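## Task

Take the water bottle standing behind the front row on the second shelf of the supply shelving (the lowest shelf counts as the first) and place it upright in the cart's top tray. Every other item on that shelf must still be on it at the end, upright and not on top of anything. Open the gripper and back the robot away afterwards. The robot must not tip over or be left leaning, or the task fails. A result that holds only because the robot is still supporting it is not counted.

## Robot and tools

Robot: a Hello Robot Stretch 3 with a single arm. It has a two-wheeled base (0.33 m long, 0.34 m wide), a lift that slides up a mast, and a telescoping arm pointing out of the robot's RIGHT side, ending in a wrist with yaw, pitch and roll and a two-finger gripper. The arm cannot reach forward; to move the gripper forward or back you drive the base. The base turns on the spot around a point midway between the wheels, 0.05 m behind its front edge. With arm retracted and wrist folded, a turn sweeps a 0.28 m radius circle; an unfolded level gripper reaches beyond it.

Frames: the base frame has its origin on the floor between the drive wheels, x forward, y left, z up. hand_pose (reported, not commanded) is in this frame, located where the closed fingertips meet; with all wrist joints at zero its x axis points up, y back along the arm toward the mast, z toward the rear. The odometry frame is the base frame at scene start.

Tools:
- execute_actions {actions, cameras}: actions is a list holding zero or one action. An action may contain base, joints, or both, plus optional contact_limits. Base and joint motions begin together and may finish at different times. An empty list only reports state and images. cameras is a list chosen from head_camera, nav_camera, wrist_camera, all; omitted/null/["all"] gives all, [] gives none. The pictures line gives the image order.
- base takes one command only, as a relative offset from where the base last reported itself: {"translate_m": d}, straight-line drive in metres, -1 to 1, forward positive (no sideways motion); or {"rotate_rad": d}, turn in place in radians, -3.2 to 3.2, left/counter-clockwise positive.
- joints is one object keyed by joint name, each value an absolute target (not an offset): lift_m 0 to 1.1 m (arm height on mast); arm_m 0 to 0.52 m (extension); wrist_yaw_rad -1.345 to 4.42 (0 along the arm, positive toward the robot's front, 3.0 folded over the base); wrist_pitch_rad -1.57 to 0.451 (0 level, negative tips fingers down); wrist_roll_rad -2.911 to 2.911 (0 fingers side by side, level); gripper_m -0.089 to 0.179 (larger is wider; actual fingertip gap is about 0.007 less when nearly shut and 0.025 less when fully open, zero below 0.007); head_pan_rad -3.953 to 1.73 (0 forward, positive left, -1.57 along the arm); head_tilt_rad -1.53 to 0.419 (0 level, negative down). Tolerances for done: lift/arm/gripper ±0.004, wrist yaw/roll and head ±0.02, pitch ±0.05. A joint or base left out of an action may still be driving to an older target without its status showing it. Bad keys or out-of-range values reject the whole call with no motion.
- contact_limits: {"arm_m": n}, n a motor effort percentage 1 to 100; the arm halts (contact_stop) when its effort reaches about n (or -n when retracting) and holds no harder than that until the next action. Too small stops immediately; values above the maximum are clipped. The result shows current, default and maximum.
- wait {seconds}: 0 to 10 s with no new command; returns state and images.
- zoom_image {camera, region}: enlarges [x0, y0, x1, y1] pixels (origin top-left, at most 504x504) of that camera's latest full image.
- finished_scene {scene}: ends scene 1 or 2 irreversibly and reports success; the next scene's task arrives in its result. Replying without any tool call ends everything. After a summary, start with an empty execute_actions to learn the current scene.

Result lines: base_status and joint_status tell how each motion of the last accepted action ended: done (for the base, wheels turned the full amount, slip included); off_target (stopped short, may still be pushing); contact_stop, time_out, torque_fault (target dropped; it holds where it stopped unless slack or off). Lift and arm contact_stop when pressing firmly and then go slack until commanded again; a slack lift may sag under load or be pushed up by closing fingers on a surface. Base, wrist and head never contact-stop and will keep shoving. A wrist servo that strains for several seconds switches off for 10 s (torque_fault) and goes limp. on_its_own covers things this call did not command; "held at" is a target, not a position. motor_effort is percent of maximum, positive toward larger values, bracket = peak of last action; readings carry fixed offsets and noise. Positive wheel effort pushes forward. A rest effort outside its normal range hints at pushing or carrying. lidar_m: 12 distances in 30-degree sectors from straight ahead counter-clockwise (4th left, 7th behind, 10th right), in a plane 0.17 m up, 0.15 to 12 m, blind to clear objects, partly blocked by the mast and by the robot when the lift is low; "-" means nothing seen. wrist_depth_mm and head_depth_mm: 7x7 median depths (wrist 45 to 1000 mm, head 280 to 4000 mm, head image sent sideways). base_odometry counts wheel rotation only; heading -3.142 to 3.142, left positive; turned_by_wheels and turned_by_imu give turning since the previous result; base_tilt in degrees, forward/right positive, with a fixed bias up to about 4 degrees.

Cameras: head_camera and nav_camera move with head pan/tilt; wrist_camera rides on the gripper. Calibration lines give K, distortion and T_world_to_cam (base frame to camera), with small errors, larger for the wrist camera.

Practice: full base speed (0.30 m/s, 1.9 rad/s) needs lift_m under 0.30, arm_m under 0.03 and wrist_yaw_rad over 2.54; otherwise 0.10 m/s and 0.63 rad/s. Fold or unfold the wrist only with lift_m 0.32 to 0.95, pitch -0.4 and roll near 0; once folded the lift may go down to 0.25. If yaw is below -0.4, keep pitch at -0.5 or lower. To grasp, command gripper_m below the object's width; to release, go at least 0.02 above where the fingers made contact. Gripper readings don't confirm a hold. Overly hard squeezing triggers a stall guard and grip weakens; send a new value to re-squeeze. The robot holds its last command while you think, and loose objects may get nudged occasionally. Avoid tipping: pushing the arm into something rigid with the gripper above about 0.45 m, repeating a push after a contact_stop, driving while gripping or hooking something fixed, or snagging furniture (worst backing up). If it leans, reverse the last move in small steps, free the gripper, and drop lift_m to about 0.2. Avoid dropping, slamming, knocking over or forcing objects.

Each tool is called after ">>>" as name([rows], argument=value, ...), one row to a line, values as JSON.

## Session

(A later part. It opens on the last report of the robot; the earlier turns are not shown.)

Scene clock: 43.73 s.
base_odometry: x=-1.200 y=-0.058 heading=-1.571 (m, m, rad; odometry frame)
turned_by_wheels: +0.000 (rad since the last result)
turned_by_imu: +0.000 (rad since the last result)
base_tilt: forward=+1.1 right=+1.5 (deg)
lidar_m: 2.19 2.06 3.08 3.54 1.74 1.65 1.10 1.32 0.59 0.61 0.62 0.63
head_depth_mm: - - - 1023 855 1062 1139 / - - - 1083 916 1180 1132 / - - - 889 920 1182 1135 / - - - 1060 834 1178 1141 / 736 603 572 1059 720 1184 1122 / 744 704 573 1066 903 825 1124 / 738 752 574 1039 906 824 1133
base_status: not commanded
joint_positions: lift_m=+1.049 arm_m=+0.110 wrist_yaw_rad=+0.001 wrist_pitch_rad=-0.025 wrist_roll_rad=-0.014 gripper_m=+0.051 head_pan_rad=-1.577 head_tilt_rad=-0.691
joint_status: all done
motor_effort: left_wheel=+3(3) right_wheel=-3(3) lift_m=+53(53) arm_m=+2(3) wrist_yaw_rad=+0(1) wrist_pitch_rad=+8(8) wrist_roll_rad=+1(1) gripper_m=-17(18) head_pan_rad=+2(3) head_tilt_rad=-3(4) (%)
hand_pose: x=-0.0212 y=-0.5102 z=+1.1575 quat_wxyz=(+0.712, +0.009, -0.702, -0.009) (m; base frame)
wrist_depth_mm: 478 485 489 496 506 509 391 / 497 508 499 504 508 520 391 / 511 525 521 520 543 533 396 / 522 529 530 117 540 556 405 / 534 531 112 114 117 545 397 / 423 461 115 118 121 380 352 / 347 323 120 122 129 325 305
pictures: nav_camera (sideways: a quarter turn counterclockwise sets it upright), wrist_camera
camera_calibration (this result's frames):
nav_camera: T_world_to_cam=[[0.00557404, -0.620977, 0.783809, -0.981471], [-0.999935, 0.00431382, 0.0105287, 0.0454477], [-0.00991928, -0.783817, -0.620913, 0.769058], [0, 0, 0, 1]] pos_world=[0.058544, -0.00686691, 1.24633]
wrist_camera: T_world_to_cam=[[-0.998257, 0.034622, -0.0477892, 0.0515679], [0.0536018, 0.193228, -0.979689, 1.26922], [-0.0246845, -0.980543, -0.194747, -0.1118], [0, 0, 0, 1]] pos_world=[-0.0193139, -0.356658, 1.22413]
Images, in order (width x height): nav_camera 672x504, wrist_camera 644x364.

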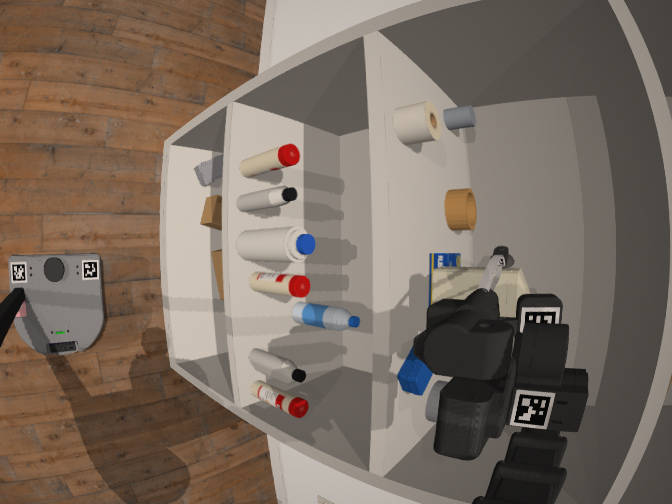

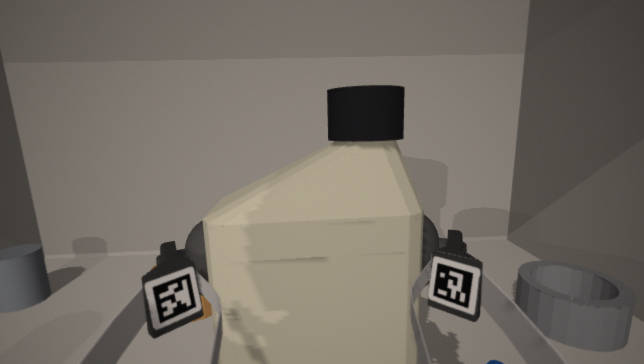

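>>> execute_actions([
  {"joints":{"lift_m":1.0}},
], cameras=["nav_camera"])

Scene clock: 45.17 s.
base_odometry: x=-1.200 y=-0.058 heading=-1.571 (m, m, rad; odometry frame)
turned_by_wheels: +0.000 (rad since the last result)
turned_by_imu: +0.000 (rad since the last result)
base_tilt: forward=+1.1 right=+1.5 (deg)
lidar_m: 2.18 2.06 3.08 3.55 1.74 1.65 1.10 1.33 0.59 0.61 0.61 0.63
head_depth_mm: 763 - - 1022 855 1061 1140 / 749 - - 1035 920 1179 1137 / 743 - - 903 921 1183 1133 / 740 - - 1058 838 1180 1140 / 747 796 549 1059 717 1183 1120 / 744 705 571 1062 903 827 1123 / 739 753 573 1037 905 825 1124
base_status: not commanded
joint_positions: lift_m=+1.001 arm_m=+0.110 wrist_yaw_rad=+0.001 wrist_pitch_rad=-0.025 wrist_roll_rad=-0.014 gripper_m=+0.051 head_pan_rad=-1.577 head_tilt_rad=-0.691
joint_status: all done
motor_effort: left_wheel=+3(3) right_wheel=-3(3) lift_m=+15(42) arm_m=+3(3) wrist_yaw_rad=-1(1) wrist_pitch_rad=+8(8) wrist_roll_rad=+0(1) gripper_m=-18(17) head_pan_rad=+2(3) head_tilt_rad=-3(3) (%)
hand_pose: x=-0.0212 y=-0.5102 z=+1.1089 quat_wxyz=(+0.712, +0.009, -0.702, -0.009) (m; base frame)
wrist_depth_mm: 480 480 493 497 503 505 386 / 494 503 517 506 512 519 388 / 520 523 525 520 532 553 401 / 524 532 536 117 558 563 394 / 483 532 112 114 117 488 362 / 360 360 115 118 121 334 296 / 272 258 120 122 128 204 256
pictures: nav_camera (sideways: a quarter turn counterclockwise sets it upright)
camera_calibration (this result's frames):
nav_camera: T_world_to_cam=[[0.00557404, -0.620977, 0.783809, -0.981471], [-0.999935, 0.00431382, 0.0105287, 0.0454477], [-0.00991928, -0.783817, -0.620913, 0.769058], [0, 0, 0, 1]] pos_world=[0.058544, -0.00686691, 1.24633]
Images, in order (width x height): nav_camera 672x504.

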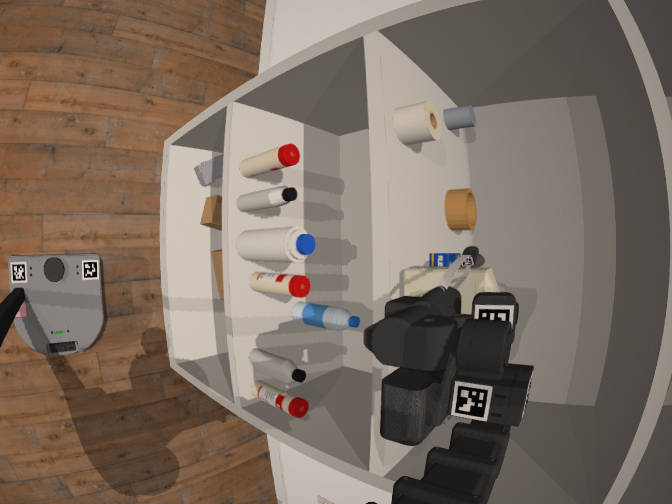

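>>> execute_actions([
  {"joints":{"lift_m":0.985}},
], cameras=[])

>>> execute_actions([
  {"joints":{"gripper_m":0.115}},
], cameras=[])

>>> execute_actions([
  {"joints":{"arm_m":0.0}},
], cameras=["wrist_camera"])

>>> execute_actions([
  {"base":{"translate_m":-0.115},"joints":{"lift_m":0.54}},
], cameras=["wrist_camera","head_camera"])

Scene clock: 46.23 s.
base_odometry: x=-1.200 y=-0.058 heading=-1.571 (m, m, rad; odometry frame)
turned_by_wheels: +0.000 (rad since the last result)
turned_by_imu: +0.000 (rad since the last result)
base_tilt: forward=+1.0 right=+1.5 (deg)
lidar_m: 2.19 2.05 3.08 3.52 1.74 1.65 1.10 1.33 0.59 0.61 0.61 0.63
head_depth_mm: 768 823 - - 855 1063 1142 / 764 - - - 919 1182 1137 / 757 814 - - 921 1185 1135 / 753 618 - 1059 829 1189 1139 / 748 796 548 1060 718 1183 1122 / 745 705 572 1063 903 822 1126 / 741 752 573 1036 909 824 1125
base_status: not commanded
joint_positions: lift_m=+0.986 arm_m=+0.110 wrist_yaw_rad=+0.001 wrist_pitch_rad=-0.021 wrist_roll_rad=-0.014 gripper_m=+0.051 head_pan_rad=-1.577 head_tilt_rad=-0.691
joint_status: all done
motor_effort: left_wheel=+3(3) right_wheel=-3(3) lift_m=+16(16) arm_m=+3(2) wrist_yaw_rad=-1(1) wrist_pitch_rad=+7(8) wrist_roll_rad=+1(0) gripper_m=-19(19) head_pan_rad=+3(2) head_tilt_rad=-2(3) (%)
hand_pose: x=-0.0212 y=-0.5103 z=+1.0950 quat_wxyz=(+0.712, +0.008, -0.702, -0.007) (m; base frame)
wrist_depth_mm: 477 486 498 501 509 510 391 / 499 503 510 502 514 522 393 / 513 519 524 516 524 534 397 / 526 535 531 118 546 553 395 / 457 449 112 114 117 428 339 / 337 345 115 117 121 316 292 / 251 240 119 122 129 198 180
pictures: none
No camera images: the call's "cameras" was empty. Leave "cameras" out to get every camera's image.

Scene clock: 47.37 s.
base_odometry: x=-1.200 y=-0.058 heading=-1.571 (m, m, rad; odometry frame)
turned_by_wheels: +0.000 (rad since the last result)
turned_by_imu: +0.000 (rad since the last result)
base_tilt: forward=+1.1 right=+1.5 (deg)
lidar_m: 2.19 2.06 3.07 3.53 1.74 1.65 1.10 1.33 0.59 0.61 0.61 0.63
head_depth_mm: 770 826 - - 856 1062 1141 / 762 - - - 922 1182 1130 / 757 814 - - 927 1181 1138 / 749 617 - 1056 827 1182 1138 / 749 800 549 1062 718 1182 1126 / 743 704 572 1064 905 823 1124 / 738 753 573 1034 906 826 1129
base_status: not commanded
joint_positions: lift_m=+0.986 arm_m=+0.110 wrist_yaw_rad=+0.001 wrist_pitch_rad=-0.021 wrist_roll_rad=-0.014 gripper_m=+0.115 head_pan_rad=-1.577 head_tilt_rad=-0.691
joint_status: all done
motor_effort: left_wheel=+3(3) right_wheel=-3(4) lift_m=+14(14) arm_m=+2(3) wrist_yaw_rad=-1(1) wrist_pitch_rad=+7(7) wrist_roll_rad=+1(1) gripper_m=+1(80) head_pan_rad=+2(3) head_tilt_rad=-2(3) (%)
hand_pose: x=-0.0212 y=-0.5103 z=+1.0950 quat_wxyz=(+0.712, +0.008, -0.702, -0.007) (m; base frame)
wrist_depth_mm: 477 481 494 493 502 511 394 / 495 494 513 506 506 517 390 / 508 515 523 526 525 549 388 / 529 527 538 117 541 551 403 / 459 449 112 114 118 450 336 / 333 358 115 118 121 322 292 / 256 240 120 122 127 193 181
pictures: none
No camera images: the call's "cameras" was empty. Leave "cameras" out to get every camera's image.

Scene clock: 49.43 s.
base_odometry: x=-1.200 y=-0.058 heading=-1.571 (m, m, rad; odometry frame)
turned_by_wheels: +0.000 (rad since the last result)
turned_by_imu: +0.000 (rad since the last result)
base_tilt: forward=+1.1 right=+1.5 (deg)
lidar_m: 2.19 2.05 3.08 3.54 1.74 1.65 1.10 1.33 0.59 0.61 0.61 0.63
head_depth_mm: 768 777 587 - - - 1120 / 761 780 529 - - - 1133 / 757 705 - - - - 1129 / 752 431 - - 904 1186 1140 / 745 750 528 1059 720 1184 1124 / 745 706 572 1061 900 822 1125 / 739 751 573 1037 906 822 1125
base_status: not commanded
joint_positions: lift_m=+0.986 arm_m=+0.000 wrist_yaw_rad=+0.001 wrist_pitch_rad=-0.021 wrist_roll_rad=-0.014 gripper_m=+0.115 head_pan_rad=-1.577 head_tilt_rad=-0.691
joint_status: all done
motor_effort: left_wheel=+3(3) right_wheel=-3(3) lift_m=+15(15) arm_m=-4(4) wrist_yaw_rad=-1(1) wrist_pitch_rad=+7(7) wrist_roll_rad=+0(0) gripper_m=+0(0) head_pan_rad=+2(3) head_tilt_rad=-3(3) (%)
hand_pose: x=-0.0212 y=-0.4010 z=+1.0950 quat_wxyz=(+0.712, +0.008, -0.702, -0.007) (m; base frame)
wrist_depth_mm: 582 583 583 606 607 573 391 / 577 599 602 621 629 564 390 / 571 614 617 234 649 573 392 / 532 635 643 222 653 548 394 / 495 491 450 230 453 402 384 / 339 357 310 237 311 295 308 / 254 238 243 239 244 234 237
pictures: wrist_camera
camera_calibration (this result's frames):
wrist_camera: T_world_to_cam=[[-0.998257, 0.0344398, -0.0479243, 0.0448746], [0.053605, 0.189478, -0.980421, 1.18616], [-0.0246849, -0.981281, -0.190994, -0.0213338], [0, 0, 0, 1]] pos_world=[-0.0193141, -0.247231, 1.16101]
Images, in order (width x height): wrist_camera 644x364.

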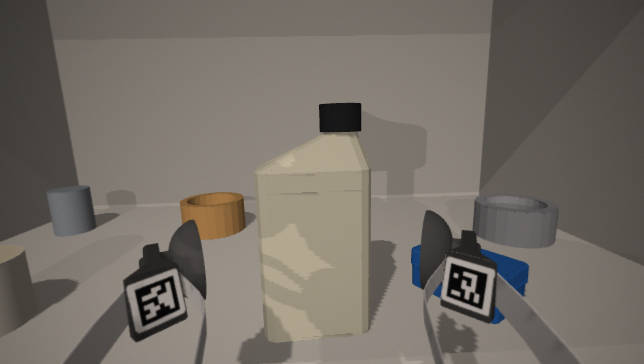

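Scene clock: 54.30 s.
base_odometry: x=-1.200 y=+0.057 heading=-1.571 (m, m, rad; odometry frame)
turned_by_wheels: +0.000 (rad since the last result)
turned_by_imu: +0.001 (rad since the last result)
base_tilt: forward=+1.1 right=+1.4 (deg)
lidar_m: 2.30 2.16 3.16 3.53 1.66 1.53 0.99 1.33 0.52 0.66 0.65 0.72
head_depth_mm: 696 666 564 743 759 913 1162 / 764 679 565 999 827 994 1133 / 761 783 524 1057 898 1181 1134 / 755 784 535 869 924 1182 1138 / 749 788 548 1063 839 1189 1127 / 735 425 478 1062 751 821 1128 / 742 661 513 1066 906 844 1127
base_status: done
joint_positions: lift_m=+0.541 arm_m=+0.000 wrist_yaw_rad=+0.001 wrist_pitch_rad=-0.021 wrist_roll_rad=-0.014 gripper_m=+0.115 head_pan_rad=-1.577 head_tilt_rad=-0.691
joint_status: all done
motor_effort: left_wheel=+3(5) right_wheel=-3(8) lift_m=+15(14) arm_m=-3(4) wrist_yaw_rad=-1(1) wrist_pitch_rad=+7(7) wrist_roll_rad=+0(1) gripper_m=+0(0) head_pan_rad=+3(3) head_tilt_rad=-5(2) (%)
hand_pose: x=-0.0212 y=-0.4010 z=+0.6500 quat_wxyz=(+0.712, +0.008, -0.702, -0.007) (m; base frame)
wrist_depth_mm: 584 586 592 597 613 394 266 / 417 599 602 624 631 394 270 / 217 609 621 627 632 376 248 / 220 263 280 433 266 268 253 / 224 259 283 432 437 274 259 / 234 249 312 350 322 270 267 / 240 256 266 263 259 252 255
pictures: head_camera (sideways: a quarter turn clockwise sets it upright), wrist_camera
camera_calibration (this result's frames):
head_camera: T_world_to_cam=[[0.04683, 0.643554, -0.763967, 1.01763], [0.998843, -0.0385698, 0.0287368, -0.0432288], [-0.0109724, -0.764428, -0.644616, 0.800292], [0, 0, 0, 1]] pos_world=[0.00430436, -0.0448017, 1.29456]
wrist_camera: T_world_to_cam=[[-0.998257, 0.0344396, -0.0479241, 0.0235468], [0.0536048, 0.189478, -0.980421, 0.749846], [-0.0246847, -0.981281, -0.190994, -0.106323], [0, 0, 0, 1]] pos_world=[-0.0193141, -0.247223, 0.715986]
Images, in order (width x height): head_camera 896x504, wrist_camera 644x364.

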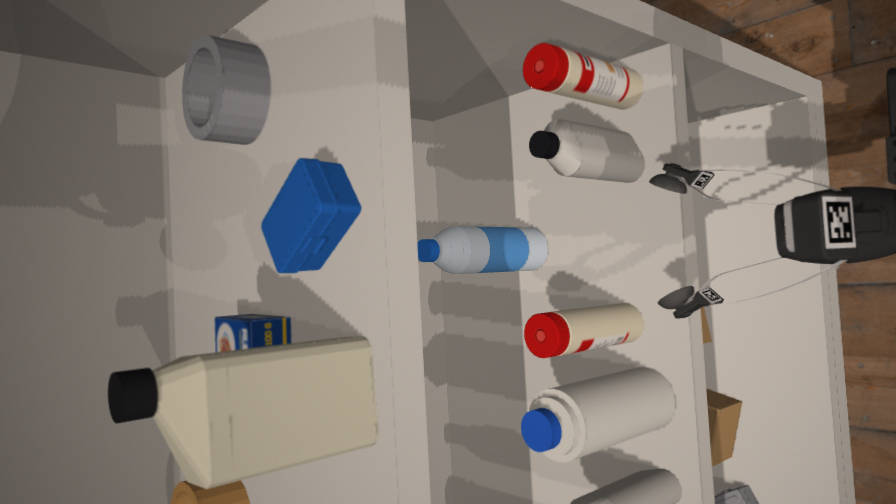

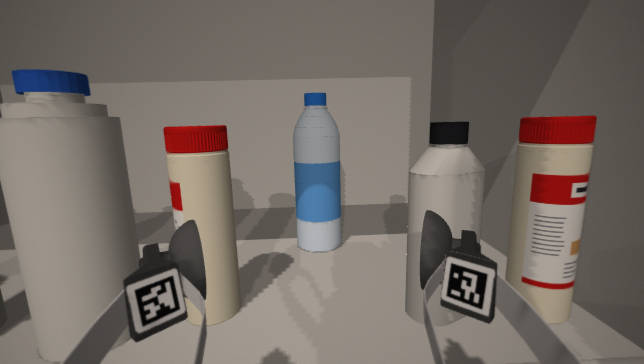

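>>> execute_actions([
  {"joints":{"arm_m":0.2,"gripper_m":0.098}},
], cameras=["wrist_camera","head_camera"])

Scene clock: 57.93 s.
base_odometry: x=-1.200 y=+0.057 heading=-1.571 (m, m, rad; odometry frame)
turned_by_wheels: +0.000 (rad since the last result)
turned_by_imu: +0.001 (rad since the last result)
base_tilt: forward=+1.1 right=+1.5 (deg)
lidar_m: 2.30 2.16 3.19 3.53 1.66 1.53 0.99 1.33 0.52 0.66 0.65 0.72
head_depth_mm: 695 668 564 743 760 914 1157 / 765 681 566 1000 828 902 - / 760 782 525 1055 899 - 1132 / 753 784 534 871 941 1176 1133 / 750 788 548 1058 824 1187 1127 / 735 425 478 1065 751 824 1125 / 740 660 512 1064 906 845 1126
base_status: not commanded
joint_positions: lift_m=+0.541 arm_m=+0.200 wrist_yaw_rad=+0.001 wrist_pitch_rad=-0.021 wrist_roll_rad=-0.014 gripper_m=+0.098 head_pan_rad=-1.577 head_tilt_rad=-0.691
joint_status: all done
motor_effort: left_wheel=+3(3) right_wheel=-3(3) lift_m=+16(14) arm_m=+3(3) wrist_yaw_rad=+0(0) wrist_pitch_rad=+7(7) wrist_roll_rad=+0(1) gripper_m=+1(66) head_pan_rad=+3(3) head_tilt_rad=-2(3) (%)
hand_pose: x=-0.0213 y=-0.6003 z=+0.6500 quat_wxyz=(+0.712, +0.008, -0.702, -0.007) (m; base frame)
wrist_depth_mm: 404 408 412 413 418 386 268 / 411 422 427 430 434 394 267 / 429 432 434 213 449 396 271 / 448 444 455 213 469 397 270 / 451 452 465 222 472 406 272 / 346 357 350 232 331 334 276 / 98 255 264 240 258 257 243
pictures: head_camera (sideways: a quarter turn clockwise sets it upright), wrist_camera
camera_calibration (this result's frames):
head_camera: T_world_to_cam=[[0.04683, 0.643554, -0.763967, 1.01763], [0.998843, -0.03857, 0.0287368, -0.0432288], [-0.0109725, -0.764428, -0.644616, 0.800292], [0, 0, 0, 1]] pos_world=[0.00430435, -0.0448017, 1.29456]
wrist_camera: T_world_to_cam=[[-0.998245, 0.0347799, -0.0479241, 0.0305282], [0.0536694, 0.18946, -0.980421, 0.787605], [-0.0250193, -0.981272, -0.190994, -0.301898], [0, 0, 0, 1]] pos_world=[-0.0193489, -0.446525, 0.715986]
Images, in order (width x height): head_camera 896x504, wrist_camera 644x364.

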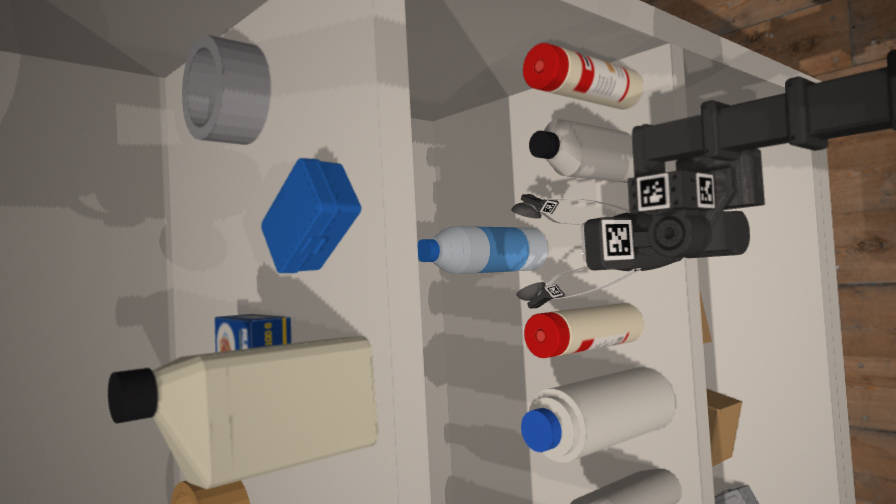

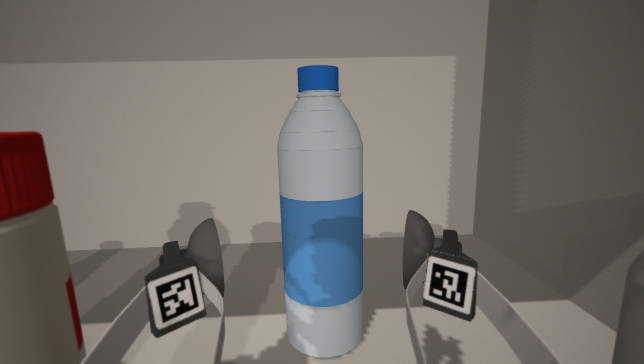

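>>> execute_actions([
  {"joints":{"lift_m":0.57}},
], cameras=[])

>>> execute_actions([
  {"joints":{"arm_m":0.29}},
], cameras=["wrist_camera","head_camera"])

Scene clock: 59.13 s.
base_odometry: x=-1.200 y=+0.057 heading=-1.571 (m, m, rad; odometry frame)
turned_by_wheels: +0.000 (rad since the last result)
turned_by_imu: +0.000 (rad since the last result)
base_tilt: forward=+1.1 right=+1.4 (deg)
lidar_m: 2.30 2.15 3.18 3.53 1.66 1.53 0.99 1.33 0.52 0.66 0.65 0.72
head_depth_mm: 693 668 563 745 758 917 1158 / 769 680 566 998 821 974 - / 760 782 525 1058 924 - 1132 / 755 785 536 868 949 1183 1134 / 748 788 548 1062 832 1185 1128 / 736 425 478 1061 748 822 1127 / 741 661 512 1065 908 844 1130
base_status: not commanded
joint_positions: lift_m=+0.569 arm_m=+0.200 wrist_yaw_rad=+0.001 wrist_pitch_rad=-0.021 wrist_roll_rad=-0.014 gripper_m=+0.098 head_pan_rad=-1.577 head_tilt_rad=-0.691
joint_status: all done
motor_effort: left_wheel=+3(3) right_wheel=-3(3) lift_m=+52(51) arm_m=+3(3) wrist_yaw_rad=+0(1) wrist_pitch_rad=+7(7) wrist_roll_rad=+1(1) gripper_m=-1(0) head_pan_rad=+3(3) head_tilt_rad=-2(4) (%)
hand_pose: x=-0.0213 y=-0.6003 z=+0.6785 quat_wxyz=(+0.712, +0.008, -0.702, -0.007) (m; base frame)
wrist_depth_mm: 403 405 411 417 425 388 266 / 420 421 420 432 439 392 267 / 424 425 443 435 447 393 271 / 442 450 457 217 459 403 272 / 451 456 469 222 478 402 274 / 397 414 401 230 383 359 276 / 98 293 307 240 299 298 268
pictures: none
No camera images: the call's "cameras" was empty. Leave "cameras" out to get every camera's image.

Scene clock: 61.03 s.
base_odometry: x=-1.200 y=+0.057 heading=-1.571 (m, m, rad; odometry frame)
turned_by_wheels: +0.000 (rad since the last result)
turned_by_imu: +0.000 (rad since the last result)
base_tilt: forward=+1.0 right=+1.5 (deg)
lidar_m: 2.31 2.16 3.17 3.53 1.66 1.53 0.99 1.33 0.52 0.66 0.65 0.72
head_depth_mm: 695 669 564 743 755 920 1163 / 765 680 565 1002 842 836 - / 761 780 526 1055 - 1205 1136 / 753 786 536 858 903 1179 1136 / 748 787 549 1061 839 1188 1127 / 735 425 478 1065 748 823 1120 / 739 662 513 1064 911 842 1125
base_status: not commanded
joint_positions: lift_m=+0.569 arm_m=+0.290 wrist_yaw_rad=+0.001 wrist_pitch_rad=-0.021 wrist_roll_rad=-0.014 gripper_m=+0.098 head_pan_rad=-1.577 head_tilt_rad=-0.691
joint_status: all done
motor_effort: left_wheel=+3(3) right_wheel=-3(3) lift_m=+51(52) arm_m=+2(2) wrist_yaw_rad=+0(0) wrist_pitch_rad=+7(7) wrist_roll_rad=+1(1) gripper_m=-2(0) head_pan_rad=+2(4) head_tilt_rad=-2(2) (%)
hand_pose: x=-0.0213 y=-0.6903 z=+0.6785 quat_wxyz=(+0.712, +0.008, -0.702, -0.007) (m; base frame)
wrist_depth_mm: 324 329 329 331 338 342 265 / 333 335 336 341 350 351 266 / 340 348 348 137 356 364 270 / 355 360 370 131 371 372 270 / 361 365 370 126 378 379 274 / 376 374 380 130 145 361 276 / 315 294 305 134 283 296 267
pictures: head_camera (sideways: a quarter turn clockwise sets it upright), wrist_camera
camera_calibration (this result's frames):
head_camera: T_world_to_cam=[[0.0468301, 0.643554, -0.763967, 1.01763], [0.998843, -0.0385701, 0.0287368, -0.0432288], [-0.0109726, -0.764428, -0.644616, 0.800292], [0, 0, 0, 1]] pos_world=[0.00430435, -0.0448017, 1.29456]
wrist_camera: T_world_to_cam=[[-0.998245, 0.0347801, -0.0479241, 0.0350264], [0.0536694, 0.18946, -0.980421, 0.832645], [-0.0250194, -0.981272, -0.190994, -0.384753], [0, 0, 0, 1]] pos_world=[-0.0193489, -0.536518, 0.744536]
Images, in order (width x height): head_camera 896x504, wrist_camera 644x364.

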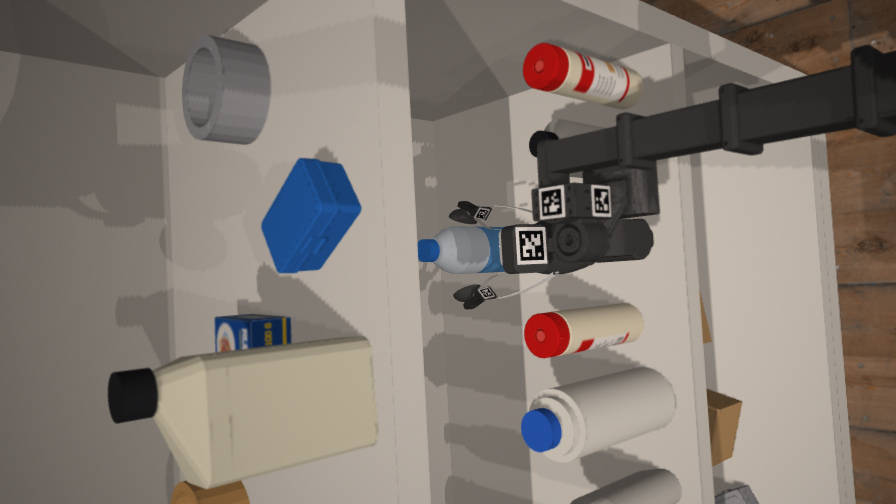

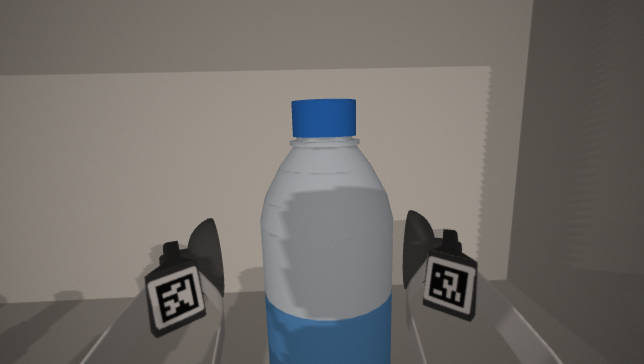

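>>> execute_actions([
  {"joints":{"gripper_m":0.03}},
], cameras=[])

>>> execute_actions([
  {"joints":{"lift_m":0.6}},
], cameras=[])

>>> execute_actions([
  {"joints":{"arm_m":0.0}},
], cameras=["wrist_camera","head_camera"])

Scene clock: 62.30 s.
base_odometry: x=-1.200 y=+0.057 heading=-1.571 (m, m, rad; odometry frame)
turned_by_wheels: +0.000 (rad since the last result)
turned_by_imu: +0.000 (rad since the last result)
base_tilt: forward=+1.1 right=+1.5 (deg)
lidar_m: 2.30 2.16 3.17 3.53 1.67 1.53 0.99 1.33 0.52 0.66 0.65 0.72
head_depth_mm: 691 668 563 744 754 912 1160 / 764 679 566 997 843 836 - / 757 783 525 1056 - 1195 1135 / 752 785 534 848 905 1186 1140 / 751 786 548 1060 833 1186 1129 / 736 425 479 1060 748 821 1126 / 741 661 512 1067 906 843 1122
base_status: not commanded
joint_positions: lift_m=+0.569 arm_m=+0.290 wrist_yaw_rad=-0.008 wrist_pitch_rad=-0.018 wrist_roll_rad=-0.014 gripper_m=+0.031 head_pan_rad=-1.577 head_tilt_rad=-0.691
joint_status: all done
motor_effort: left_wheel=+0(3) right_wheel=+2(3) lift_m=+52(52) arm_m=+3(2) wrist_yaw_rad=+6(6) wrist_pitch_rad=+6(7) wrist_roll_rad=+0(1) gripper_m=-15(91) head_pan_rad=+3(3) head_tilt_rad=-3(5) (%)
hand_pose: x=-0.0236 y=-0.6904 z=+0.6794 quat_wxyz=(+0.712, +0.004, -0.702, -0.009) (m; base frame)
wrist_depth_mm: 319 325 326 335 337 339 262 / 329 335 342 346 348 355 261 / 342 344 351 136 361 358 265 / 352 358 358 130 372 369 267 / 365 366 367 124 377 385 266 / 370 372 139 129 - 368 271 / 315 307 292 133 288 297 273
pictures: none
No camera images: the call's "cameras" was empty. Leave "cameras" out to get every camera's image.

Scene clock: 63.37 s.
base_odometry: x=-1.200 y=+0.057 heading=-1.571 (m, m, rad; odometry frame)
turned_by_wheels: +0.000 (rad since the last result)
turned_by_imu: +0.000 (rad since the last result)
base_tilt: forward=+1.0 right=+1.4 (deg)
lidar_m: 2.30 2.16 3.18 3.55 1.67 1.53 0.99 1.33 0.52 0.66 0.65 0.72
head_depth_mm: 695 665 564 745 756 913 1164 / 764 678 566 995 853 - - / 757 779 525 1059 - 1180 1138 / 751 784 534 839 911 1186 1133 / 747 788 549 1063 840 1186 1128 / 734 424 478 1062 749 820 1121 / 741 660 513 1064 904 841 1122
base_status: not commanded
joint_positions: lift_m=+0.599 arm_m=+0.290 wrist_yaw_rad=-0.002 wrist_pitch_rad=-0.074 wrist_roll_rad=-0.014 gripper_m=+0.031 head_pan_rad=-1.577 head_tilt_rad=-0.691
joint_status: all done
motor_effort: left_wheel=+2(2) right_wheel=-2(1) lift_m=+56(59) arm_m=+2(2) wrist_yaw_rad=+1(6) wrist_pitch_rad=+24(26) wrist_roll_rad=+0(1) gripper_m=-14(15) head_pan_rad=+3(4) head_tilt_rad=-3(3) (%)
hand_pose: x=-0.0219 y=-0.6884 z=+0.6949 quat_wxyz=(+0.712, +0.026, -0.702, -0.027) (m; base frame)
wrist_depth_mm: 319 316 321 325 331 337 264 / 333 332 335 342 346 349 266 / 342 343 350 136 359 359 269 / 353 358 364 130 377 376 265 / 366 371 373 125 392 387 272 / 383 387 136 128 146 371 272 / 325 327 305 132 310 308 276
pictures: none
No camera images: the call's "cameras" was empty. Leave "cameras" out to get every camera's image.

Scene clock: 66.73 s.
base_odometry: x=-1.200 y=+0.057 heading=-1.571 (m, m, rad; odometry frame)
turned_by_wheels: +0.000 (rad since the last result)
turned_by_imu: +0.001 (rad since the last result)
base_tilt: forward=+1.1 right=+1.5 (deg)
lidar_m: 2.30 2.16 3.19 3.54 1.66 1.52 0.98 1.33 0.52 0.66 0.65 0.72
head_depth_mm: 694 668 565 744 757 917 1157 / 766 679 565 999 827 993 1142 / 756 786 525 1056 900 1174 1145 / 755 785 536 1057 924 668 1144 / 750 788 548 1059 841 1186 1127 / 736 426 479 1067 905 823 1122 / 740 660 512 1063 739 825 1127
base_status: not commanded
joint_positions: lift_m=+0.599 arm_m=+0.000 wrist_yaw_rad=-0.001 wrist_pitch_rad=-0.075 wrist_roll_rad=-0.014 gripper_m=+0.031 head_pan_rad=-1.577 head_tilt_rad=-0.691
joint_status: all done
motor_effort: left_wheel=+2(2) right_wheel=-2(2) lift_m=+57(57) arm_m=-4(3) wrist_yaw_rad=+1(1) wrist_pitch_rad=+24(24) wrist_roll_rad=+0(0) gripper_m=-13(14) head_pan_rad=+3(3) head_tilt_rad=-3(3) (%)
hand_pose: x=-0.0217 y=-0.3990 z=+0.6945 quat_wxyz=(+0.712, +0.027, -0.702, -0.027) (m; base frame)
wrist_depth_mm: 574 574 577 597 584 386 269 / 586 612 595 603 613 390 270 / 592 612 620 136 631 403 271 / 239 647 268 130 655 401 255 / 244 530 267 125 265 279 260 / 250 391 135 129 145 290 272 / 259 295 294 131 285 288 277
pictures: head_camera (sideways: a quarter turn clockwise sets it upright), wrist_camera
camera_calibration (this result's frames):
head_camera: T_world_to_cam=[[0.0468165, 0.643555, -0.763967, 1.01763], [0.998843, -0.038549, 0.0287368, -0.0432289], [-0.0109564, -0.764428, -0.644616, 0.800292], [0, 0, 0, 1]] pos_world=[0.00430529, -0.0448017, 1.29456]
wrist_camera: T_world_to_cam=[[-0.998185, 0.0389627, -0.0459235, 0.0255269], [0.0540308, 0.242526, -0.968639, 0.806097], [-0.0266031, -0.969362, -0.244191, -0.0542398], [0, 0, 0, 1]] pos_world=[-0.0195165, -0.249072, 0.768744]
Images, in order (width x height): head_camera 896x504, wrist_camera 644x364.

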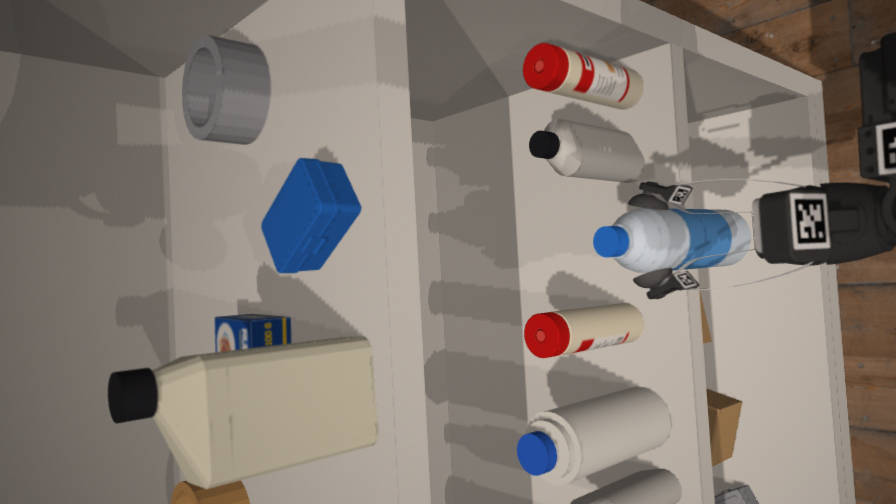

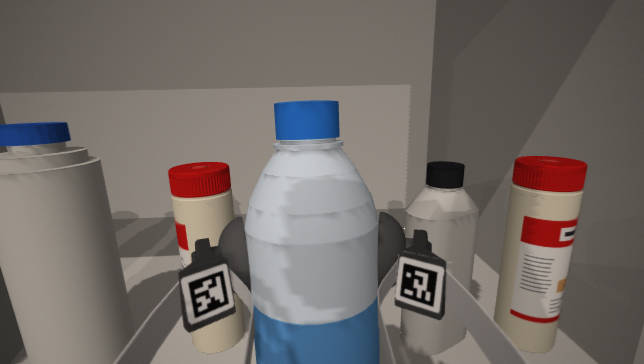

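>>> execute_actions([
  {"base":{"translate_m":-0.5},"joints":{"lift_m":0.95}},
], cameras=[])

>>> execute_actions([
  {"base":{"rotate_rad":-1.571}},
], cameras=[])

>>> execute_actions([
  {"base":{"translate_m":-1.0}},
], cameras=[])

>>> execute_actions([
  {"base":{"translate_m":-0.45}},
], cameras=["nav_camera","wrist_camera"])

Scene clock: 73.23 s.
base_odometry: x=-1.200 y=+0.557 heading=-1.570 (m, m, rad; odometry frame)
turned_by_wheels: +0.000 (rad since the last result)
turned_by_imu: +0.002 (rad since the last result)
base_tilt: forward=+1.0 right=+1.4 (deg)
lidar_m: 2.80 2.63 3.52 3.57 1.39 0.50 0.49 0.52 0.96 0.76 0.49 0.92
head_depth_mm: 798 900 1039 1152 - - - / 790 893 1031 1182 - - 1134 / 785 887 982 - - - 1123 / 783 880 388 - - 1320 1140 / 775 874 995 1184 1430 1340 1171 / 770 864 954 1000 944 929 1121 / 703 671 646 623 666 827 1124
base_status: done
joint_positions: lift_m=+0.949 arm_m=+0.000 wrist_yaw_rad=-0.001 wrist_pitch_rad=-0.076 wrist_roll_rad=-0.014 gripper_m=+0.031 head_pan_rad=-1.577 head_tilt_rad=-0.691
joint_status: all done
motor_effort: left_wheel=+3(4) right_wheel=-3(9) lift_m=+57(57) arm_m=-3(4) wrist_yaw_rad=+0(1) wrist_pitch_rad=+25(24) wrist_roll_rad=+1(1) gripper_m=-14(13) head_pan_rad=+3(3) head_tilt_rad=-3(4) (%)
hand_pose: x=-0.0217 y=-0.3990 z=+1.0443 quat_wxyz=(+0.712, +0.027, -0.701, -0.027) (m; base frame)
wrist_depth_mm: 264 391 614 636 633 644 649 / 262 383 647 639 651 659 670 / 259 385 652 136 676 659 702 / 259 379 661 130 708 703 736 / 260 376 536 125 720 743 761 / 255 368 135 128 145 769 794 / 254 341 589 132 803 832 854
pictures: none
No camera images: the call's "cameras" was empty. Leave "cameras" out to get every camera's image.

Scene clock: 76.67 s.
base_odometry: x=-1.200 y=+0.557 heading=-3.141 (m, m, rad; odometry frame)
turned_by_wheels: -1.571 (rad since the last result)
turned_by_imu: -1.552 (rad since the last result)
base_tilt: forward=+1.1 right=+1.5 (deg)
lidar_m: 0.73 0.49 0.92 2.80 2.63 3.53 3.56 1.38 0.50 0.49 0.52 0.96
head_depth_mm: 828 937 1082 1197 - - - / 825 932 1073 1237 - - 1141 / 821 928 1028 - - - 1120 / 815 921 387 - - 953 1147 / 809 914 1040 1224 1029 934 1146 / 807 909 1048 1223 1401 1058 1162 / 804 906 1036 1211 1476 1341 1168
base_status: done
joint_positions: lift_m=+0.949 arm_m=+0.000 wrist_yaw_rad=+0.000 wrist_pitch_rad=-0.076 wrist_roll_rad=-0.014 gripper_m=+0.031 head_pan_rad=-1.577 head_tilt_rad=-0.691
joint_status: not commanded
motor_effort: left_wheel=+3(9) right_wheel=-3(9) lift_m=+57(56) arm_m=-3(4) wrist_yaw_rad=+0(1) wrist_pitch_rad=+25(25) wrist_roll_rad=+0(1) gripper_m=-16(14) head_pan_rad=+3(3) head_tilt_rad=-2(2) (%)
hand_pose: x=-0.0216 y=-0.3990 z=+1.0443 quat_wxyz=(+0.712, +0.027, -0.701, -0.027) (m; base frame)
wrist_depth_mm: 628 643 640 653 659 675 676 / 657 678 676 678 680 697 695 / 691 692 696 136 715 723 740 / 710 726 718 130 730 792 755 / 755 762 732 125 762 785 791 / 749 770 135 127 145 835 826 / 825 804 804 133 837 876 887
pictures: none
No camera images: the call's "cameras" was empty. Leave "cameras" out to get every camera's image.

Scene clock: 87.73 s.
base_odometry: x=-0.200 y=+0.557 heading=-3.141 (m, m, rad; odometry frame)
turned_by_wheels: +0.000 (rad since the last result)
turned_by_imu: +0.004 (rad since the last result)
base_tilt: forward=+1.1 right=+1.5 (deg)
lidar_m: 1.47 1.74 2.73 2.49 2.90 2.64 2.56 0.79 0.62 0.97 1.01 0.93
head_depth_mm: 833 943 1054 985 - - - / 827 932 1057 1213 - - 1140 / 821 925 1025 - - - 1123 / 817 922 387 - - 1320 1139 / 811 914 1045 1239 1466 1339 1167 / 810 913 1053 1227 1475 1347 1169 / 806 905 1038 1222 1471 1341 1174
base_status: done
joint_positions: lift_m=+0.949 arm_m=+0.000 wrist_yaw_rad=+0.000 wrist_pitch_rad=-0.076 wrist_roll_rad=-0.014 gripper_m=+0.031 head_pan_rad=-1.577 head_tilt_rad=-0.691
joint_status: not commanded
motor_effort: left_wheel=+3(4) right_wheel=-3(9) lift_m=+56(56) arm_m=-4(2) wrist_yaw_rad=+1(1) wrist_pitch_rad=+25(25) wrist_roll_rad=+1(0) gripper_m=-13(14) head_pan_rad=+3(2) head_tilt_rad=-3(3) (%)
hand_pose: x=-0.0216 y=-0.3990 z=+1.0443 quat_wxyz=(+0.712, +0.027, -0.701, -0.027) (m; base frame)
wrist_depth_mm: 623 640 665 674 670 662 667 / 668 674 685 670 687 695 703 / 692 700 699 136 713 708 734 / 719 721 713 130 748 757 772 / 755 741 746 124 763 781 775 / 769 774 136 127 145 729 728 / 817 829 810 132 840 604 603
pictures: none
No camera images: the call's "cameras" was empty. Leave "cameras" out to get every camera's image.

Scene clock: 93.30 s.
base_odometry: x=+0.250 y=+0.558 heading=-3.141 (m, m, rad; odometry frame)
turned_by_wheels: +0.000 (rad since the last result)
turned_by_imu: +0.002 (rad since the last result)
base_tilt: forward=+1.1 right=+1.5 (deg)
lidar_m: 1.91 2.17 2.90 2.49 2.90 2.17 2.11 1.38 0.58 0.56 0.57 1.33
head_depth_mm: 827 940 1085 1189 - - - / 823 934 1036 950 - - 1137 / 824 928 1021 - - - 1119 / 817 922 388 - - 1225 1142 / 811 920 1020 934 1040 1186 1163 / 812 911 1049 1146 1444 1340 1165 / 806 908 1041 1218 1468 1350 1165
base_status: done
joint_positions: lift_m=+0.949 arm_m=+0.000 wrist_yaw_rad=+0.000 wrist_pitch_rad=-0.076 wrist_roll_rad=-0.014 gripper_m=+0.031 head_pan_rad=-1.577 head_tilt_rad=-0.691
joint_status: not commanded
motor_effort: left_wheel=+3(3) right_wheel=-2(8) lift_m=+56(56) arm_m=-4(3) wrist_yaw_rad=+0(1) wrist_pitch_rad=+25(25) wrist_roll_rad=+1(1) gripper_m=-13(13) head_pan_rad=+3(3) head_tilt_rad=-3(3) (%)
hand_pose: x=-0.0216 y=-0.3990 z=+1.0443 quat_wxyz=(+0.712, +0.027, -0.701, -0.027) (m; base frame)
wrist_depth_mm: 628 632 660 662 679 658 670 / 654 672 673 687 676 689 702 / 674 692 697 136 699 727 739 / 698 718 726 130 741 745 795 / 732 755 746 125 776 786 783 / 779 781 136 128 145 815 832 / 825 817 578 132 585 838 875
pictures: nav_camera (sideways: a quarter turn counterclockwise sets it upright), wrist_camera
camera_calibration (this result's frames):
nav_camera: T_world_to_cam=[[0.00562304, -0.620977, 0.783809, -0.981472], [-0.999936, 0.00423492, 0.0105287, 0.0454477], [-0.00985742, -0.783818, -0.620913, 0.769057], [0, 0, 0, 1]] pos_world=[0.0585446, -0.00686278, 1.24633]
wrist_camera: T_world_to_cam=[[-0.998208, 0.0383968, -0.0459028, 0.0414954], [0.0538871, 0.243074, -0.96851, 1.14507], [-0.0260299, -0.969247, -0.244708, 0.0318257], [0, 0, 0, 1]] pos_world=[-0.0194551, -0.249083, 1.1187]
Images, in order (width x height): nav_camera 672x504, wrist_camera 644x364.

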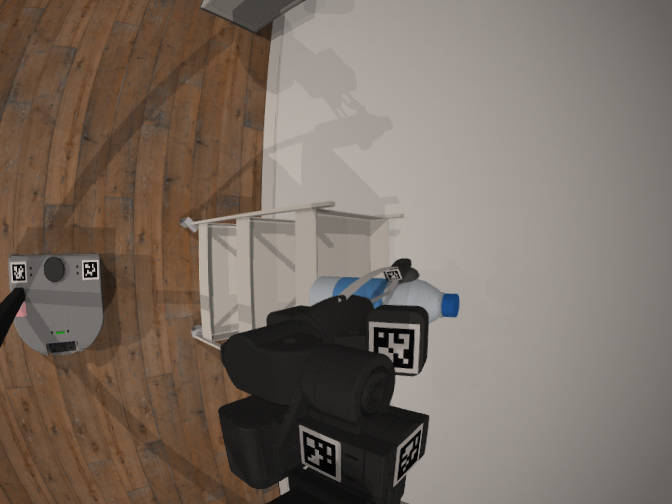

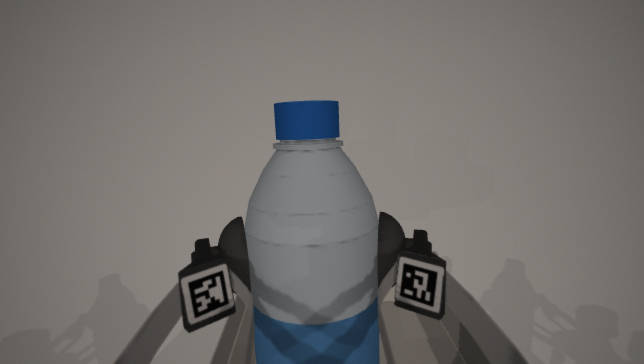

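>>> execute_actions([
  {"joints":{"arm_m":0.31}},
], cameras=[])

>>> execute_actions([
  {"joints":{"lift_m":0.78,"head_pan_rad":-1.3}},
], cameras=["nav_camera","wrist_camera"])

Scene clock: 96.97 s.
base_odometry: x=+0.250 y=+0.558 heading=-3.141 (m, m, rad; odometry frame)
turned_by_wheels: +0.000 (rad since the last result)
turned_by_imu: +0.001 (rad since the last result)
base_tilt: forward=+1.1 right=+1.5 (deg)
lidar_m: 1.91 2.18 2.90 2.50 2.89 2.17 2.11 1.38 0.58 0.56 0.57 1.33
head_depth_mm: 830 902 - 891 1467 1336 1157 / 825 - 1049 929 1032 1204 1162 / 818 - 1042 927 1036 1224 1165 / 814 - 1014 934 1042 1230 1167 / 811 900 1025 939 1037 1188 1166 / 807 914 1042 1143 1445 1336 1171 / 806 905 1039 1215 1466 1344 1174
base_status: not commanded
joint_positions: lift_m=+0.949 arm_m=+0.310 wrist_yaw_rad=+0.000 wrist_pitch_rad=-0.076 wrist_roll_rad=-0.014 gripper_m=+0.031 head_pan_rad=-1.577 head_tilt_rad=-0.691
joint_status: all done
motor_effort: left_wheel=+3(3) right_wheel=-2(3) lift_m=+56(55) arm_m=+3(3) wrist_yaw_rad=+1(0) wrist_pitch_rad=+25(25) wrist_roll_rad=+0(0) gripper_m=-14(13) head_pan_rad=+3(3) head_tilt_rad=-2(3) (%)
hand_pose: x=-0.0216 y=-0.7083 z=+1.0443 quat_wxyz=(+0.712, +0.027, -0.701, -0.027) (m; base frame)
wrist_depth_mm: 368 370 372 375 377 381 388 / 378 384 385 388 394 398 399 / 393 398 397 136 408 415 412 / 413 422 413 130 427 436 436 / 433 433 424 125 440 452 455 / 444 453 136 127 145 463 477 / 467 474 478 132 484 495 500
pictures: none
No camera images: the call's "cameras" was empty. Leave "cameras" out to get every camera's image.

Scene clock: 99.33 s.
base_odometry: x=+0.250 y=+0.558 heading=-3.141 (m, m, rad; odometry frame)
turned_by_wheels: +0.000 (rad since the last result)
turned_by_imu: +0.000 (rad since the last result)
base_tilt: forward=+1.1 right=+1.5 (deg)
lidar_m: 1.91 2.18 2.91 2.50 2.90 2.16 2.11 1.38 0.58 0.56 0.57 1.33
head_depth_mm: 788 881 985 - 1009 1079 1142 / 806 902 974 - 1008 1151 1161 / 819 925 1029 932 1037 1195 1160 / 836 943 1084 1187 1048 1252 1161 / 855 971 1114 1324 1539 1335 1164 / 875 993 1151 1374 1554 1345 1170 / 892 1020 1193 1417 1587 1346 1168
base_status: not commanded
joint_positions: lift_m=+0.781 arm_m=+0.310 wrist_yaw_rad=+0.000 wrist_pitch_rad=-0.077 wrist_roll_rad=-0.014 gripper_m=+0.031 head_pan_rad=-1.307 head_tilt_rad=-0.691
joint_status: all done
motor_effort: left_wheel=+3(3) right_wheel=-3(2) lift_m=+20(52) arm_m=+2(3) wrist_yaw_rad=+1(0) wrist_pitch_rad=+25(25) wrist_roll_rad=+1(0) gripper_m=-13(13) head_pan_rad=+3(20) head_tilt_rad=-3(4) (%)
hand_pose: x=-0.0216 y=-0.7083 z=+0.8756 quat_wxyz=(+0.712, +0.027, -0.701, -0.027) (m; base frame)
wrist_depth_mm: 364 366 371 378 377 388 386 / 379 379 386 392 393 401 399 / 393 397 397 137 408 412 416 / 409 415 420 130 423 429 436 / 428 436 428 125 435 447 458 / 445 452 136 128 145 375 478 / 467 466 366 132 379 366 338
pictures: nav_camera (sideways: a quarter turn counterclockwise sets it upright), wrist_camera
camera_calibration (this result's frames):
nav_camera: T_world_to_cam=[[0.170933, -0.597014, 0.783809, -0.98248], [-0.964891, -0.262438, 0.0105287, 0.0452339], [0.199416, -0.75809, -0.620913, 0.767781], [0, 0, 0, 1]] pos_world=[0.0584765, 0.00736391, 1.24633]
wrist_camera: T_world_to_cam=[[-0.998208, 0.0384233, -0.0458819, 0.0456266], [0.0538875, 0.243597, -0.968378, 1.05711], [-0.0260316, -0.969115, -0.245231, -0.308673], [0, 0, 0, 1]] pos_world=[-0.0194552, -0.558401, 0.950076]
Images, in order (width x height): nav_camera 672x504, wrist_camera 644x364.

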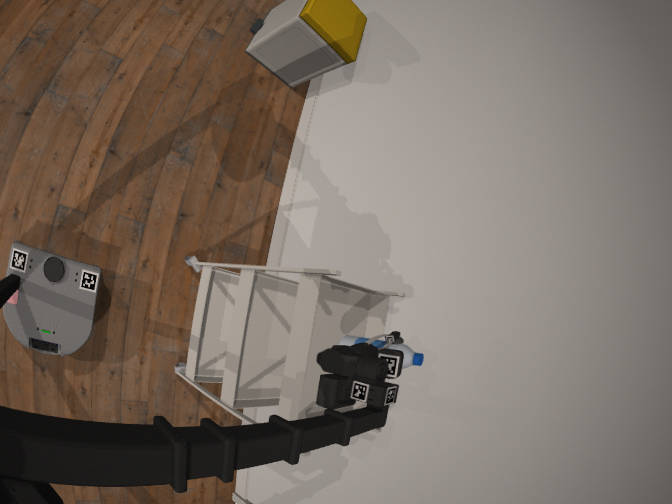

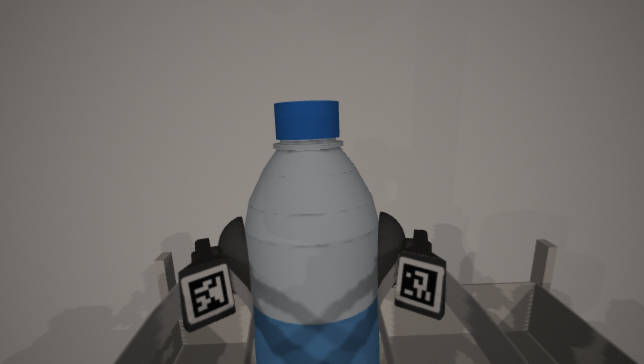

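>>> execute_actions([
  {"joints":{"lift_m":0.715}},
], cameras=["wrist_camera"])

Scene clock: 100.87 s.
base_odometry: x=+0.250 y=+0.558 heading=-3.141 (m, m, rad; odometry frame)
turned_by_wheels: +0.000 (rad since the last result)
turned_by_imu: +0.000 (rad since the last result)
base_tilt: forward=+1.1 right=+1.5 (deg)
lidar_m: 1.90 2.17 2.90 2.50 2.90 2.17 2.11 1.38 0.58 0.56 0.57 1.33
head_depth_mm: 790 881 988 986 1032 1078 1138 / 802 904 989 - 1038 1147 1164 / 821 924 1027 934 1034 1196 1159 / 834 948 1091 1185 1052 1259 1162 / 854 971 1122 1327 1530 1341 1163 / 873 993 1155 1369 1540 1342 1165 / 895 1018 1189 1426 1587 1347 1166
base_status: not commanded
joint_positions: lift_m=+0.716 arm_m=+0.310 wrist_yaw_rad=+0.000 wrist_pitch_rad=-0.075 wrist_roll_rad=-0.014 gripper_m=+0.031 head_pan_rad=-1.307 head_tilt_rad=-0.691
joint_status: all done
motor_effort: left_wheel=+3(3) right_wheel=-2(3) lift_m=+19(21) arm_m=+3(3) wrist_yaw_rad=+0(0) wrist_pitch_rad=+24(25) wrist_roll_rad=+0(1) gripper_m=-14(14) head_pan_rad=+4(3) head_tilt_rad=-2(3) (%)
hand_pose: x=-0.0216 y=-0.7083 z=+0.8110 quat_wxyz=(+0.712, +0.027, -0.701, -0.027) (m; base frame)
wrist_depth_mm: 363 367 373 372 375 383 388 / 377 386 387 388 392 397 397 / 394 397 404 136 411 420 419 / 410 413 414 130 424 429 442 / 431 428 351 125 446 359 460 / 454 337 135 128 145 364 305 / 459 266 288 132 292 289 277
pictures: wrist_camera
camera_calibration (this result's frames):
wrist_camera: T_world_to_cam=[[-0.998208, 0.0383672, -0.0459298, 0.0426617], [0.0538874, 0.242375, -0.968685, 0.993909], [-0.0260335, -0.969424, -0.244008, -0.325789], [0, 0, 0, 1]] pos_world=[-0.0194554, -0.558363, 0.885249]
Images, in order (width x height): wrist_camera 644x364.

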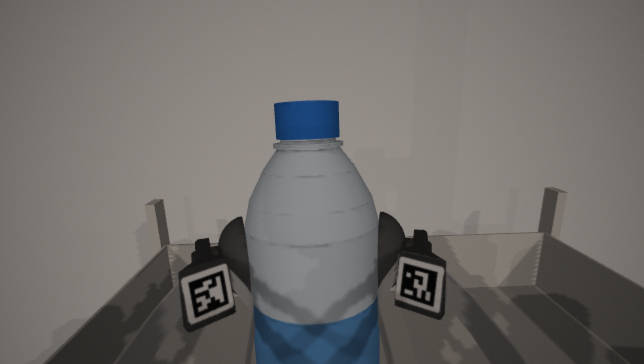

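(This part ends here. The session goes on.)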